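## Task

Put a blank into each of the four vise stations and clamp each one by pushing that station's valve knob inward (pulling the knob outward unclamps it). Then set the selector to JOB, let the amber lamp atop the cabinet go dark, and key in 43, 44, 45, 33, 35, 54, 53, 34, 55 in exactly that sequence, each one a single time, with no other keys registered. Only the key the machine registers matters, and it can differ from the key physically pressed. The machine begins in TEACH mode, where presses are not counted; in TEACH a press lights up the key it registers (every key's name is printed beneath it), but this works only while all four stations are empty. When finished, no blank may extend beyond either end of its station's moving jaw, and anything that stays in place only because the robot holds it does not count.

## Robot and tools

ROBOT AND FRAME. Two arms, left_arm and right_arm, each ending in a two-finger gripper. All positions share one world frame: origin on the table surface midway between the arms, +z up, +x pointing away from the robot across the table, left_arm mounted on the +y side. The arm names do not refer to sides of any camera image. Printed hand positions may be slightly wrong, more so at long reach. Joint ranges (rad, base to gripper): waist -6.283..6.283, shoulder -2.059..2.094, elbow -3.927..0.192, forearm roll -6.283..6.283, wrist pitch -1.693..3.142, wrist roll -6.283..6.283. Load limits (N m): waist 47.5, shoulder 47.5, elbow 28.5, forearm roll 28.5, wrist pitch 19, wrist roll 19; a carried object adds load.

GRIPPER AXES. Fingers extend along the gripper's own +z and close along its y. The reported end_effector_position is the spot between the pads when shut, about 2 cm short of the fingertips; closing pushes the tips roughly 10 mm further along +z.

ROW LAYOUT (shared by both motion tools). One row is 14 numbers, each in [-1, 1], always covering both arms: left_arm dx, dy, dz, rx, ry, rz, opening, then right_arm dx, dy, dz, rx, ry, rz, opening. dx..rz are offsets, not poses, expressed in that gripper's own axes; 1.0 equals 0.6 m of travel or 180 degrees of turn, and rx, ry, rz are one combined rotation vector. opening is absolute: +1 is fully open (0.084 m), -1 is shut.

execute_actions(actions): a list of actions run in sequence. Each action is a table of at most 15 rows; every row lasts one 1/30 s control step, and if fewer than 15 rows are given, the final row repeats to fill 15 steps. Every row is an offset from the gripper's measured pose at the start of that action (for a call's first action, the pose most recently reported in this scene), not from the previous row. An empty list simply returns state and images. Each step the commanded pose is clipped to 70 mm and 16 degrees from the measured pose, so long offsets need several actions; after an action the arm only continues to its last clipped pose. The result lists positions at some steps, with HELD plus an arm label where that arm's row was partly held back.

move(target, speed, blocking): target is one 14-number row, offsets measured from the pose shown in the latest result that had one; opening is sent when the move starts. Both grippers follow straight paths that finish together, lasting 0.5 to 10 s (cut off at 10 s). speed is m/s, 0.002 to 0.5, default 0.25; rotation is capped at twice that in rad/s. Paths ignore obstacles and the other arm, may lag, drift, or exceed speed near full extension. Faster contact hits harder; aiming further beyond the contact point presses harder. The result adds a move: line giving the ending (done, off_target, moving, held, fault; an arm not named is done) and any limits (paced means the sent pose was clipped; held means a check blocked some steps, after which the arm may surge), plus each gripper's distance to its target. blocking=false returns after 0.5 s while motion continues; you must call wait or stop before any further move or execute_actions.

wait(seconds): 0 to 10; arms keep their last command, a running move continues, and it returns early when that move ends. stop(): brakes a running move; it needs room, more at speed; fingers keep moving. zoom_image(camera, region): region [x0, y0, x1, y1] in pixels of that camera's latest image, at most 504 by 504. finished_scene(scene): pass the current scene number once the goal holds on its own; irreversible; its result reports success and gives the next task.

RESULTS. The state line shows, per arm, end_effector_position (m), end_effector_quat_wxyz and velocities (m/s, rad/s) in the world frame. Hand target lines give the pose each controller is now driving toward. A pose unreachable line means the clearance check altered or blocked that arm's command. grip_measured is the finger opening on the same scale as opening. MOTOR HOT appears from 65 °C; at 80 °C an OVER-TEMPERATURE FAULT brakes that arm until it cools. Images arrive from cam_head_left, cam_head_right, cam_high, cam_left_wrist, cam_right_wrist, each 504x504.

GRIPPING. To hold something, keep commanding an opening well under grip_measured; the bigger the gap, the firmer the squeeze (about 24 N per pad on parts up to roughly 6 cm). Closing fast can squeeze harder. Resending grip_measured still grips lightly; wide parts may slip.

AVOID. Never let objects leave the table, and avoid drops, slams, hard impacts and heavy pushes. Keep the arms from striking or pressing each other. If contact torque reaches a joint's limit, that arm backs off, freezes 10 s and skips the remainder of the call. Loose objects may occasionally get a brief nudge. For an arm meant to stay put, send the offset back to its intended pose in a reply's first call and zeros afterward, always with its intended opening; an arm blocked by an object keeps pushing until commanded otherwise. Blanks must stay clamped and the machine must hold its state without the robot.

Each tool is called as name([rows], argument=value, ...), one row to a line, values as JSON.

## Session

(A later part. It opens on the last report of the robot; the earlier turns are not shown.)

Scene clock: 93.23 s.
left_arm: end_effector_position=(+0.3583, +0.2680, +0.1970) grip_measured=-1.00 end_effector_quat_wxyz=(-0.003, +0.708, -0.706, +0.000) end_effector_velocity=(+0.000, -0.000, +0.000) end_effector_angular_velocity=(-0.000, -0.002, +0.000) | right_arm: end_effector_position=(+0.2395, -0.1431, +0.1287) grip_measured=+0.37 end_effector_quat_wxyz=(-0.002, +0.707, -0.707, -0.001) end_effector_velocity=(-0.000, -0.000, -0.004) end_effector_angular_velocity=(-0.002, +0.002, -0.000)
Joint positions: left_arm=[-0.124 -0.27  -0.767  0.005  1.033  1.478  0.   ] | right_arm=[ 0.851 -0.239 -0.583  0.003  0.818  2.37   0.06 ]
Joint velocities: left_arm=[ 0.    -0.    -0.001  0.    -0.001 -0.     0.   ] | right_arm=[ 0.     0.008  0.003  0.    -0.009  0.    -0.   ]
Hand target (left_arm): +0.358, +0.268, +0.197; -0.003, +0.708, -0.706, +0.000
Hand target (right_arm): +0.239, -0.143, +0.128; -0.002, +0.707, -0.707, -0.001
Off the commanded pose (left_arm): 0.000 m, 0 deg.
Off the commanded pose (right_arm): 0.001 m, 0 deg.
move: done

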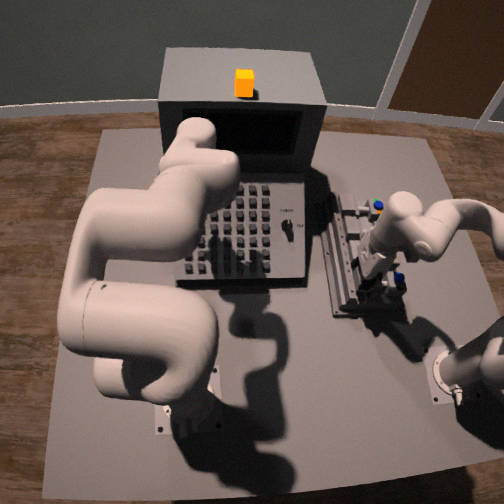

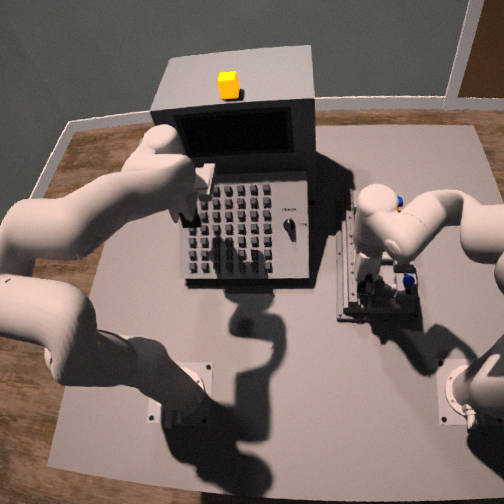

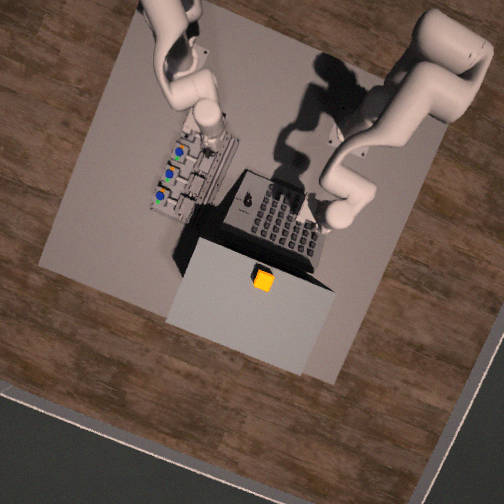

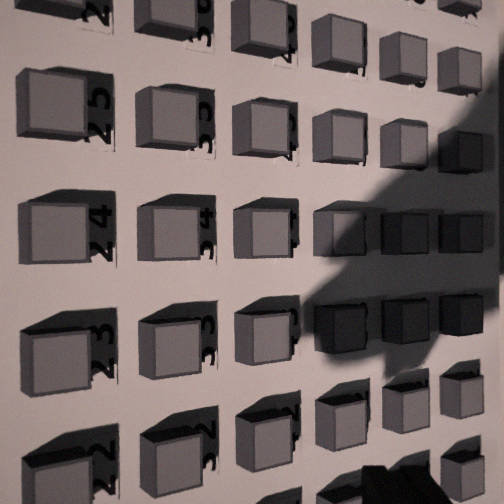

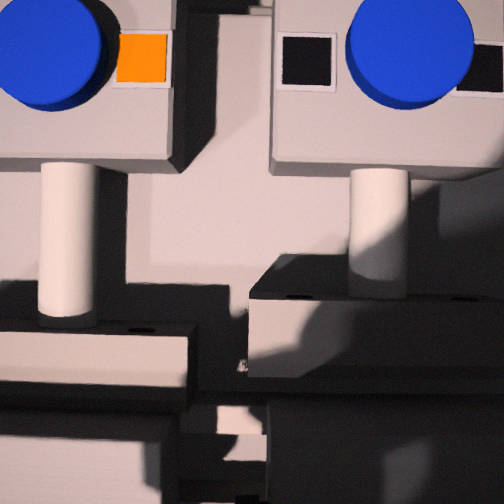

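Good.

move(target=[0,0,0,0,0,0,-1,0.001,0,0.041,0,0,0,-0.4], speed=0.035)

execute_actions([
  [[0,0,0,0,0,0,-1,0,0,-0.002,0,0,0,0.6]],
])

move(target=[0,0,0,0,0,0,-1,0,0,-0.063,0,0,0,0.6], speed=0.12)

move(target=[0,0,0,0,0,0,-1,0.172,0.002,0,0,0,0,-1], speed=0.3)

Scene clock: 96.70 s.
left_arm: end_effector_position=(+0.3583, +0.2680, +0.1970) grip_measured=-1.00 end_effector_quat_wxyz=(-0.003, +0.708, -0.706, +0.000) end_effector_velocity=(-0.000, -0.000, +0.000) end_effector_angular_velocity=(-0.000, +0.000, +0.000) | right_arm: end_effector_position=(+0.2408, -0.1422, +0.1058) grip_measured=+0.37 end_effector_quat_wxyz=(-0.005, +0.707, -0.707, -0.001) end_effector_velocity=(-0.001, -0.001, -0.003) end_effector_angular_velocity=(-0.005, +0.005, -0.000)
Joint positions: left_arm=[-0.124 -0.27  -0.767  0.005  1.033  1.478  0.   ] | right_arm=[ 0.85  -0.187 -0.556  0.004  0.732  2.368  0.06 ]
Joint velocities: left_arm=[-0.    -0.001  0.    -0.     0.001 -0.     0.   ] | right_arm=[-0.001  0.007  0.003 -0.    -0.003 -0.    -0.   ]
Hand target (left_arm): +0.358, +0.268, +0.197; -0.003, +0.708, -0.706, +0.000
Hand target (right_arm): +0.239, -0.144, +0.104; -0.002, +0.707, -0.707, -0.001
Off the commanded pose (left_arm): 0.000 m, 0 deg.
Off the commanded pose (right_arm): 0.003 m, 0 deg.
move: done

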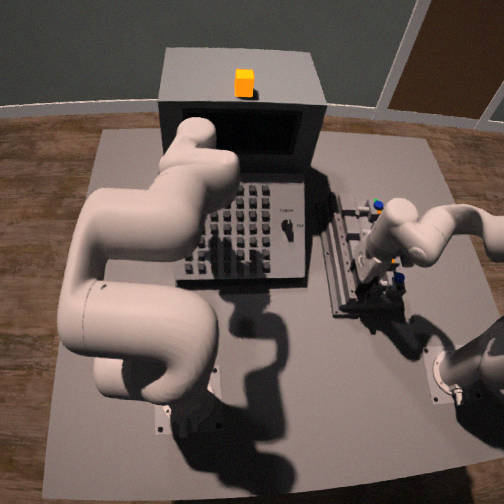

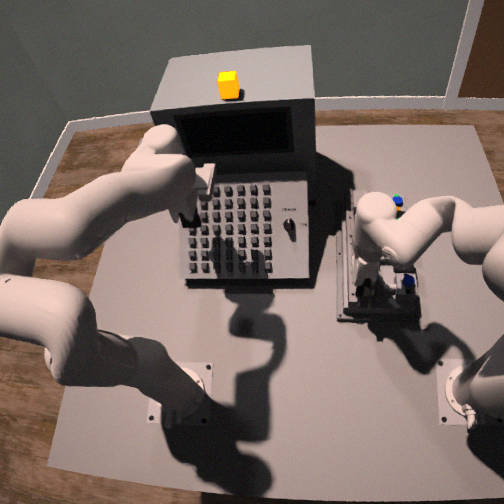

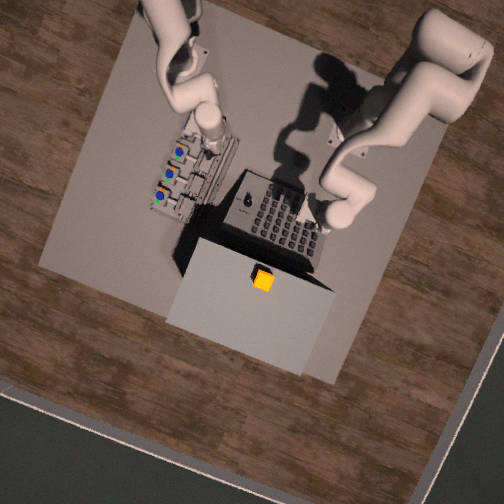

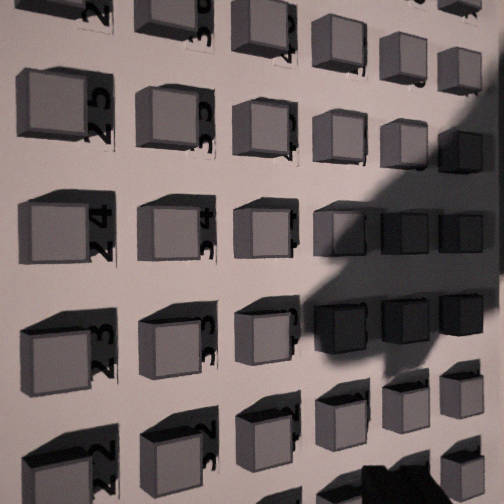

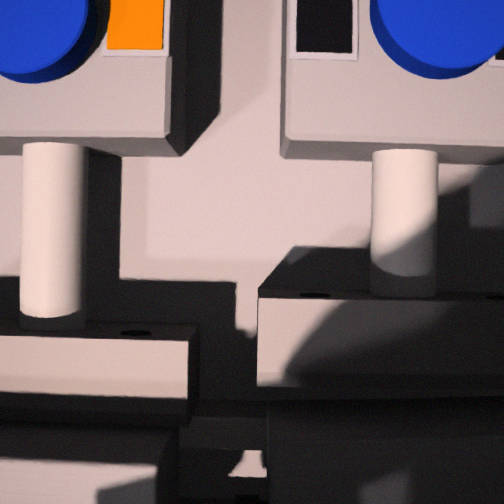

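Scene clock: 97.20 s.
left_arm: end_effector_position=(+0.3583, +0.2680, +0.1970) grip_measured=-1.00 end_effector_quat_wxyz=(-0.003, +0.708, -0.706, +0.000) end_effector_velocity=(-0.000, -0.000, -0.000) end_effector_angular_velocity=(-0.001, +0.000, -0.000) | right_arm: end_effector_position=(+0.2400, -0.1431, +0.1058) grip_measured=+0.59 end_effector_quat_wxyz=(-0.003, +0.707, -0.707, -0.001) end_effector_velocity=(+0.006, +0.007, +0.009) end_effector_angular_velocity=(+0.022, -0.020, -0.001)
Joint positions: left_arm=[-0.124 -0.27  -0.767  0.005  1.033  1.478  0.   ] | right_arm=[ 0.85  -0.188 -0.555  0.004  0.737  2.368  0.069]
Joint velocities: left_arm=[-0.     0.     0.001 -0.001 -0.001  0.     0.   ] | right_arm=[ 0.001 -0.009 -0.015  0.002 -0.005  0.     0.001]
Hand target (left_arm): +0.358, +0.268, +0.197; -0.003, +0.708, -0.706, +0.000
Hand target (right_arm): +0.241, -0.142, +0.107; -0.005, +0.707, -0.707, -0.001
Off the commanded pose (left_arm): 0.000 m, 0 deg.
Off the commanded pose (right_arm): 0.002 m, 0 deg.
Step readings (end_effector_position):
0: left_arm (+0.3583, +0.2680, +0.1970) | right_arm (+0.2408, -0.1422, +0.1058)
1: left_arm (+0.3583, +0.2680, +0.1970) | right_arm (+0.2408, -0.1422, +0.1057)
2: left_arm (+0.3583, +0.2680, +0.1970) | right_arm (+0.2408, -0.1422, +0.1058)
4: left_arm (+0.3583, +0.2680, +0.1970) | right_arm (+0.2406, -0.1425, +0.1059)
8: left_arm (+0.3583, +0.2680, +0.1970) | right_arm (+0.2378, -0.1453, +0.1028)
15: end_effector_position above

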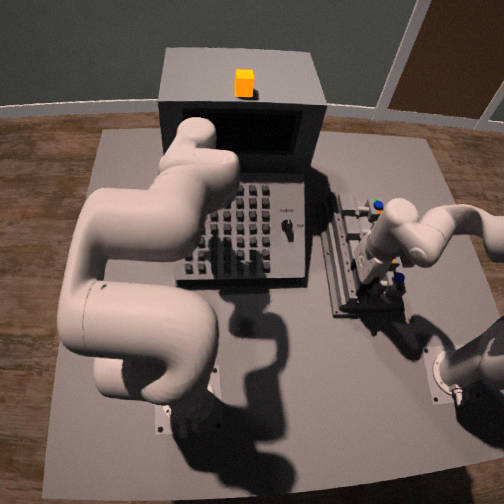

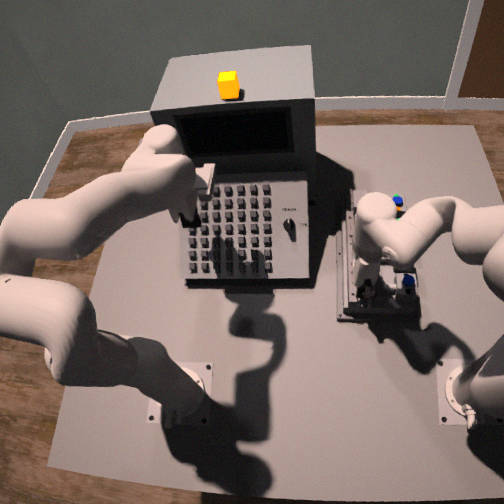

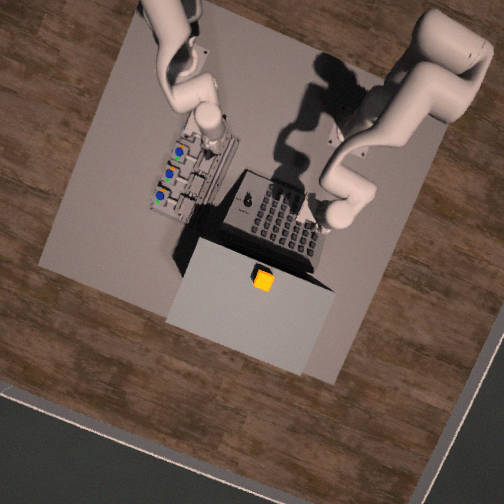

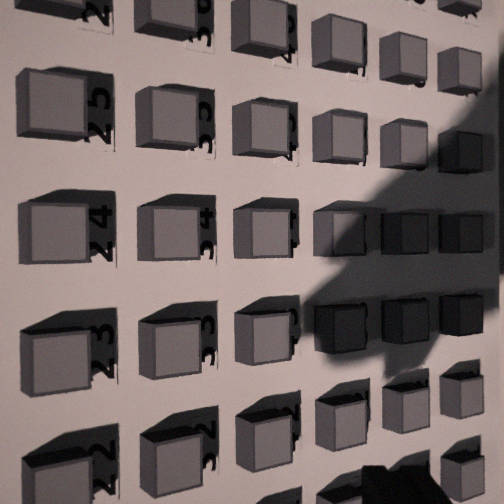

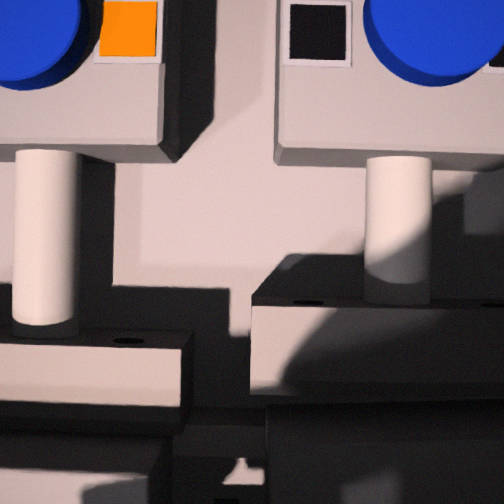

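Scene clock: 98.03 s.
left_arm: end_effector_position=(+0.3583, +0.2680, +0.1970) grip_measured=-1.00 end_effector_quat_wxyz=(-0.003, +0.708, -0.706, +0.000) end_effector_velocity=(-0.000, -0.001, -0.000) end_effector_angular_velocity=(-0.002, +0.001, +0.001) | right_arm: end_effector_position=(+0.2399, -0.1434, +0.1431) grip_measured=+0.59 end_effector_quat_wxyz=(-0.003, +0.707, -0.707, -0.001) end_effector_velocity=(-0.000, -0.000, +0.003) end_effector_angular_velocity=(-0.001, -0.000, +0.001)
Joint positions: left_arm=[-0.124 -0.27  -0.767  0.005  1.033  1.478  0.   ] | right_arm=[ 0.85  -0.269 -0.602  0.003  0.865  2.369  0.069]
Joint velocities: left_arm=[-0.     0.001  0.    -0.002 -0.    -0.     0.   ] | right_arm=[ 0.    -0.005 -0.004 -0.001  0.01   0.     0.   ]
Hand target (left_arm): +0.358, +0.268, +0.197; -0.003, +0.708, -0.706, +0.000
Hand target (right_arm): +0.240, -0.143, +0.144; -0.003, +0.707, -0.707, -0.001
Off the commanded pose (left_arm): 0.000 m, 0 deg.
Off the commanded pose (right_arm): 0.001 m, 0 deg.
move: done

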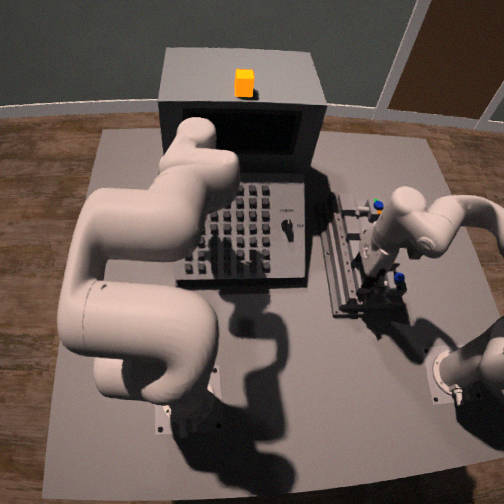

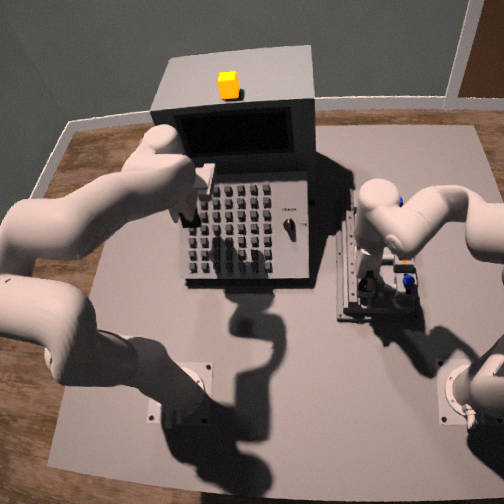

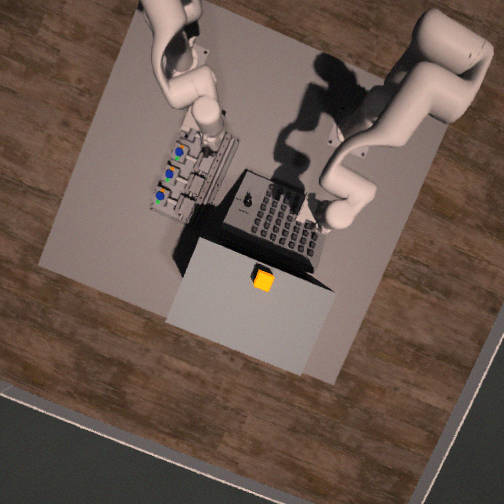

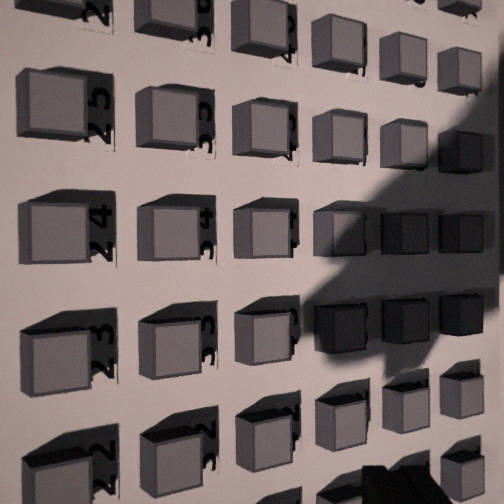

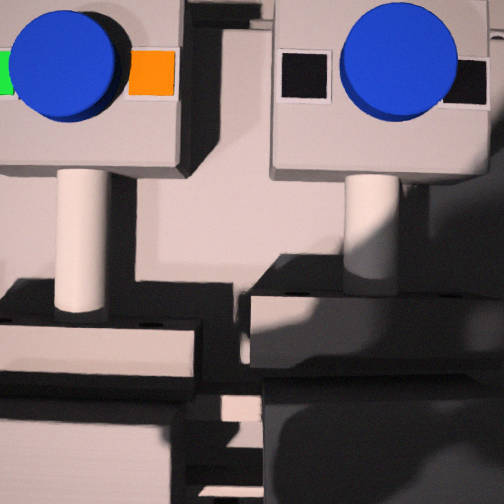

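Scene clock: 99.03 s.
left_arm: end_effector_position=(+0.3583, +0.2680, +0.1970) grip_measured=-1.00 end_effector_quat_wxyz=(-0.003, +0.708, -0.706, +0.000) end_effector_velocity=(-0.000, -0.000, -0.000) end_effector_angular_velocity=(-0.001, -0.000, +0.000) | right_arm: end_effector_position=(+0.2388, -0.2465, +0.1425) grip_measured=-1.00 end_effector_quat_wxyz=(-0.003, +0.707, -0.707, -0.001) end_effector_velocity=(-0.000, -0.002, +0.000) end_effector_angular_velocity=(+0.000, +0.001, +0.001)
Joint positions: left_arm=[-0.124 -0.27  -0.767  0.005  1.033  1.478  0.   ] | right_arm=[ 0.61  -0.529 -0.391  0.003  0.915  2.128  0.   ]
Joint velocities: left_arm=[-0.    -0.     0.001 -0.001 -0.001  0.     0.   ] | right_arm=[-0.006 -0.006  0.003  0.001  0.003 -0.008  0.   ]
Hand target (left_arm): +0.358, +0.268, +0.197; -0.003, +0.708, -0.706, +0.000
Hand target (right_arm): +0.239, -0.247, +0.143; -0.003, +0.707, -0.707, -0.001
Off the commanded pose (left_arm): 0.000 m, 0 deg.
Off the commanded pose (right_arm): 0.000 m, 0 deg.
move: done

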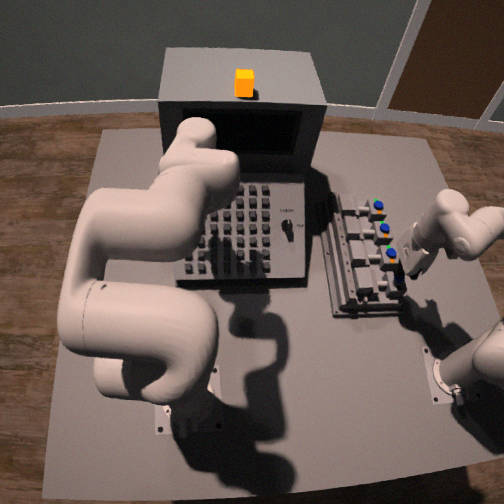

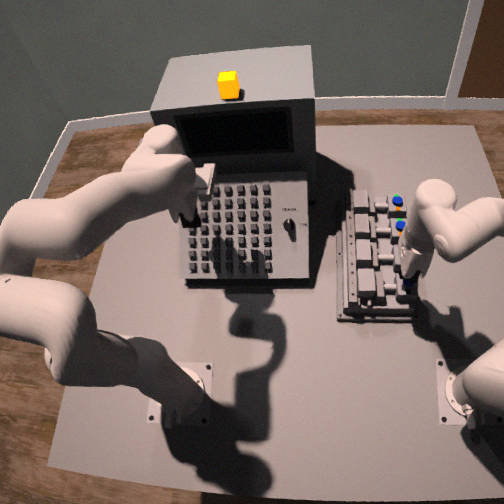

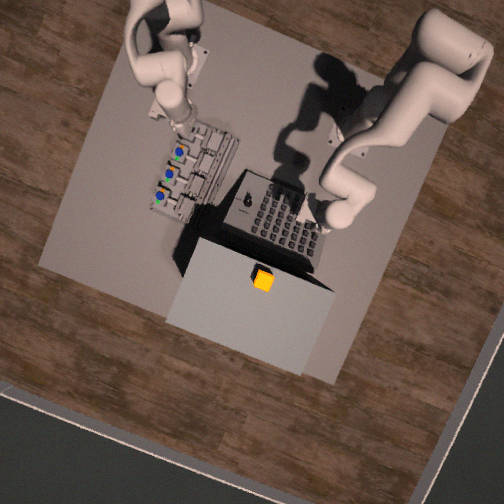

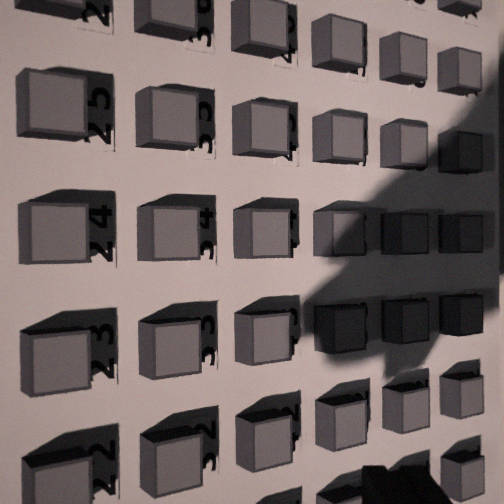

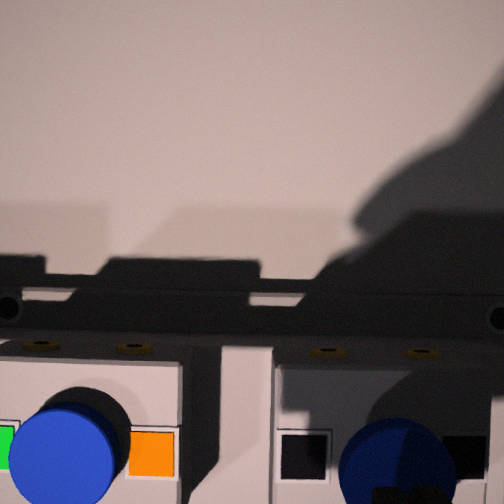

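move(target=[0,0,0,0,0,0,-1,0,0,0.044,0,0,0,-1], speed=0.06)

move(target=[0.39,0.014,0.04,0.1306,0.1306,-0.4875,0,0.03,0,-0.09,0,0,0,-1], speed=0.5)

Scene clock: 100.70 s.
left_arm: end_effector_position=(+0.3583, +0.2680, +0.1970) grip_measured=-1.00 end_effector_quat_wxyz=(-0.003, +0.708, -0.706, +0.000) end_effector_velocity=(-0.000, +0.000, -0.000) end_effector_angular_velocity=(+0.001, +0.000, -0.001) | right_arm: end_effector_position=(+0.2401, -0.2456, +0.1184) grip_measured=-1.00 end_effector_quat_wxyz=(-0.005, +0.707, -0.707, -0.000) end_effector_velocity=(+0.002, +0.001, -0.001) end_effector_angular_velocity=(+0.003, -0.005, +0.001)
Joint positions: left_arm=[-0.124 -0.27  -0.767  0.005  1.033  1.478  0.   ] | right_arm=[ 0.61  -0.472 -0.353  0.004  0.815  2.128  0.   ]
Joint velocities: left_arm=[-0.001  0.001  0.     0.001 -0.    -0.     0.   ] | right_arm=[ 0.     0.005  0.    -0.001 -0.011 -0.     0.   ]
Hand target (left_arm): +0.358, +0.268, +0.197; -0.003, +0.708, -0.706, +0.000
Hand target (right_arm): +0.239, -0.246, +0.116; -0.003, +0.707, -0.707, -0.001
Off the commanded pose (left_arm): 0.000 m, 0 deg.
Off the commanded pose (right_arm): 0.003 m, 0 deg.
move: done

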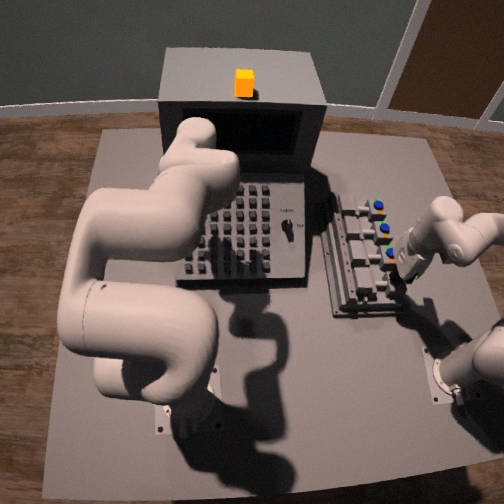

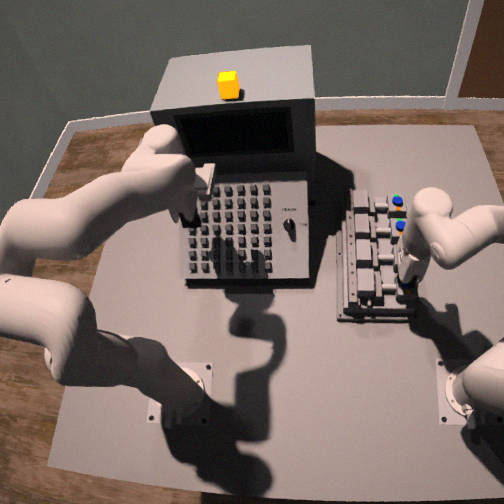

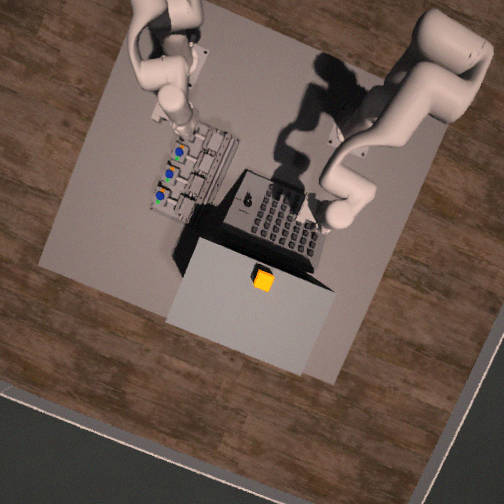

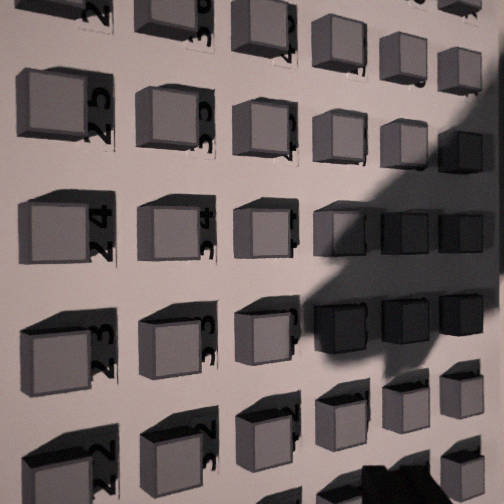

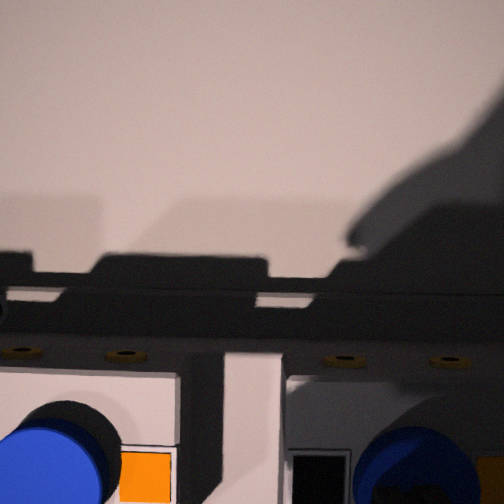

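Scene clock: 103.37 s.
left_arm: end_effector_position=(+0.3503, +0.0345, +0.1718) grip_measured=-0.01 end_effector_quat_wxyz=(-0.001, +0.966, +0.001, +0.260) end_effector_velocity=(-0.000, -0.001, +0.000) end_effector_angular_velocity=(+0.002, -0.007, +0.005) | right_arm: end_effector_position=(+0.2400, -0.2641, +0.1723) grip_measured=-1.00 end_effector_quat_wxyz=(-0.005, +0.707, -0.707, -0.000) end_effector_velocity=(+0.000, -0.000, +0.000) end_effector_angular_velocity=(-0.001, -0.000, +0.000)
Joint positions: left_arm=[-0.733 -0.185 -0.632  0.722  0.514 -1.282  0.044] | right_arm=[ 0.556 -0.62  -0.42   0.003  1.031  2.076  0.   ]
Joint velocities: left_arm=[-0.005  0.002 -0.003  0.016  0.006 -0.022  0.   ] | right_arm=[-0.     0.    -0.001 -0.001  0.001  0.     0.   ]
Hand target (left_arm): +0.350, +0.034, +0.172; -0.002, +0.966, +0.001, +0.260
Hand target (right_arm): +0.240, -0.264, +0.172; -0.005, +0.707, -0.707, -0.000
Off the commanded pose (left_arm): 0.001 m, 0 deg.
Off the commanded pose (right_arm): 0.000 m, 0 deg.
move: done; limits=paced

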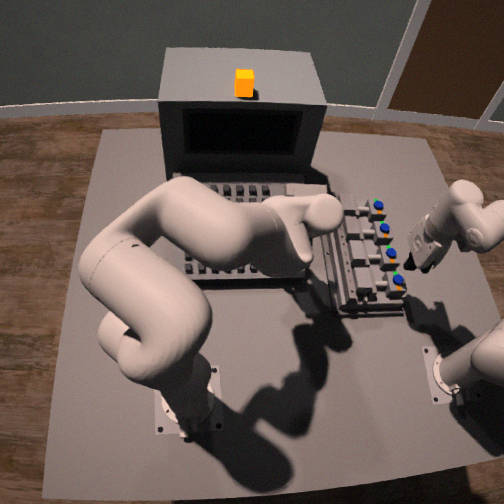

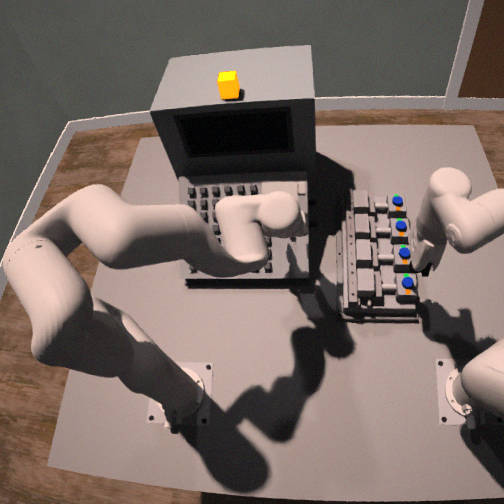

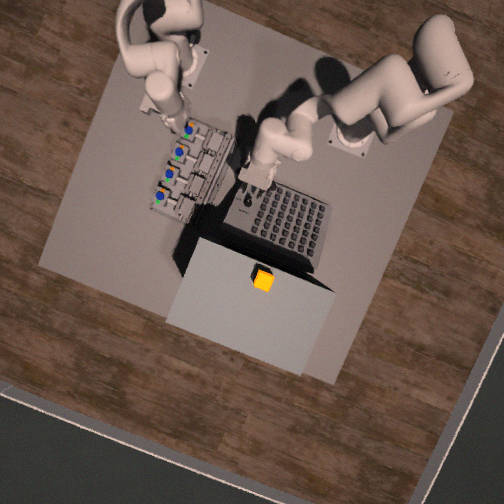

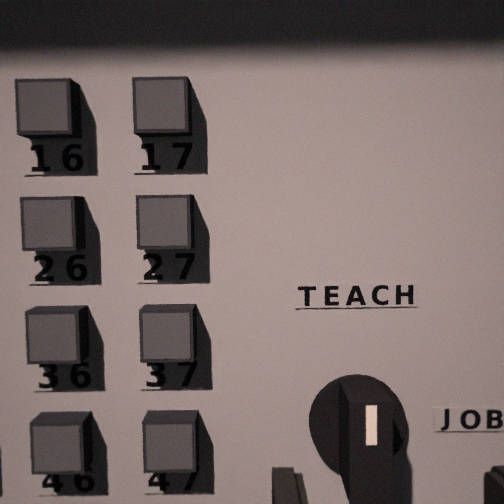

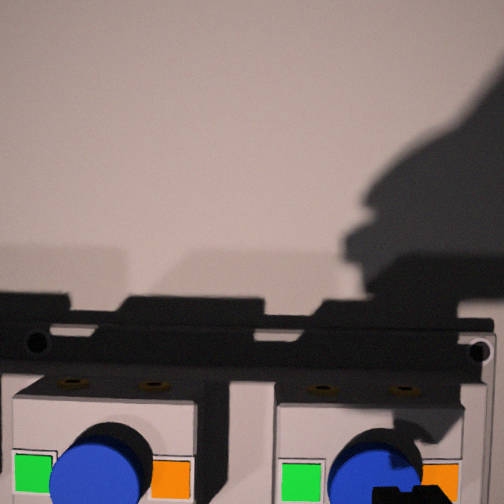

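All green.

move(target=[0,0,0.052,0,0,0,0,0,0,0,0,0,0,-1], speed=0.1)

Scene clock: 104.57 s.
left_arm: end_effector_position=(+0.3660, +0.0345, +0.1452) grip_measured=-0.01 end_effector_quat_wxyz=(-0.001, +0.966, +0.001, +0.260) end_effector_velocity=(+0.001, +0.000, -0.002) end_effector_angular_velocity=(+0.001, -0.000, +0.001) | right_arm: end_effector_position=(+0.2400, -0.2641, +0.1723) grip_measured=-1.00 end_effector_quat_wxyz=(-0.005, +0.707, -0.707, -0.000) end_effector_velocity=(-0.000, -0.000, -0.001) end_effector_angular_velocity=(-0.001, +0.002, -0.001)
Joint positions: left_arm=[-0.69  -0.084 -0.657  0.814  0.437 -1.351  0.044] | right_arm=[ 0.556 -0.62  -0.42   0.003  1.031  2.076  0.   ]
Joint velocities: left_arm=[ 0.002  0.006 -0.002  0.008 -0.003 -0.008  0.   ] | right_arm=[0.    0.002 0.    0.    0.    0.    0.   ]
Hand target (left_arm): +0.366, +0.035, +0.145; -0.001, +0.966, +0.001, +0.260
Hand target (right_arm): +0.240, -0.264, +0.172; -0.005, +0.707, -0.707, -0.000
Off the commanded pose (left_arm): 0.000 m, 0 deg.
Off the commanded pose (right_arm): 0.000 m, 0 deg.
move: done

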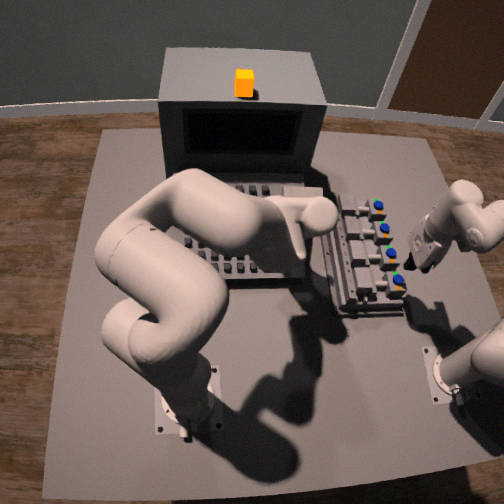

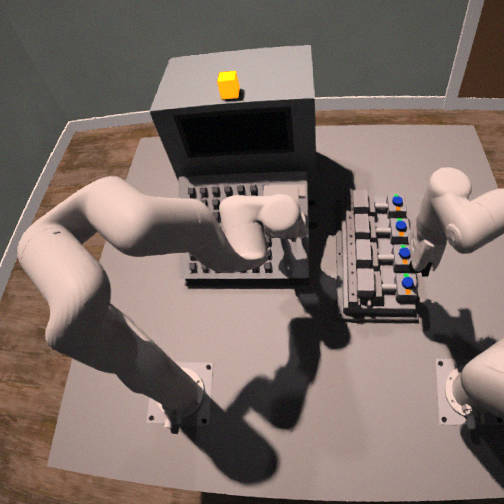

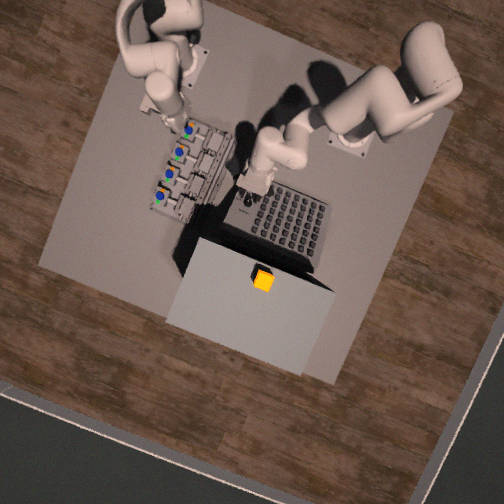

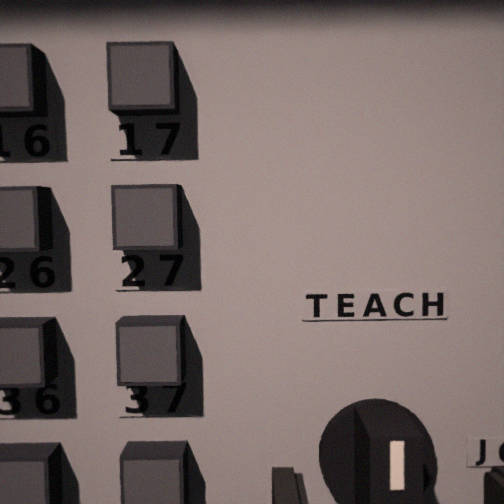

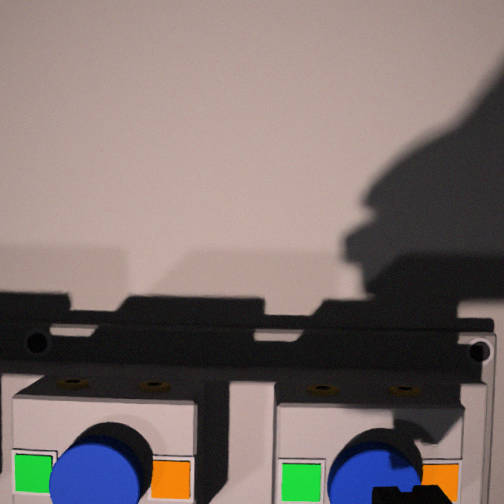

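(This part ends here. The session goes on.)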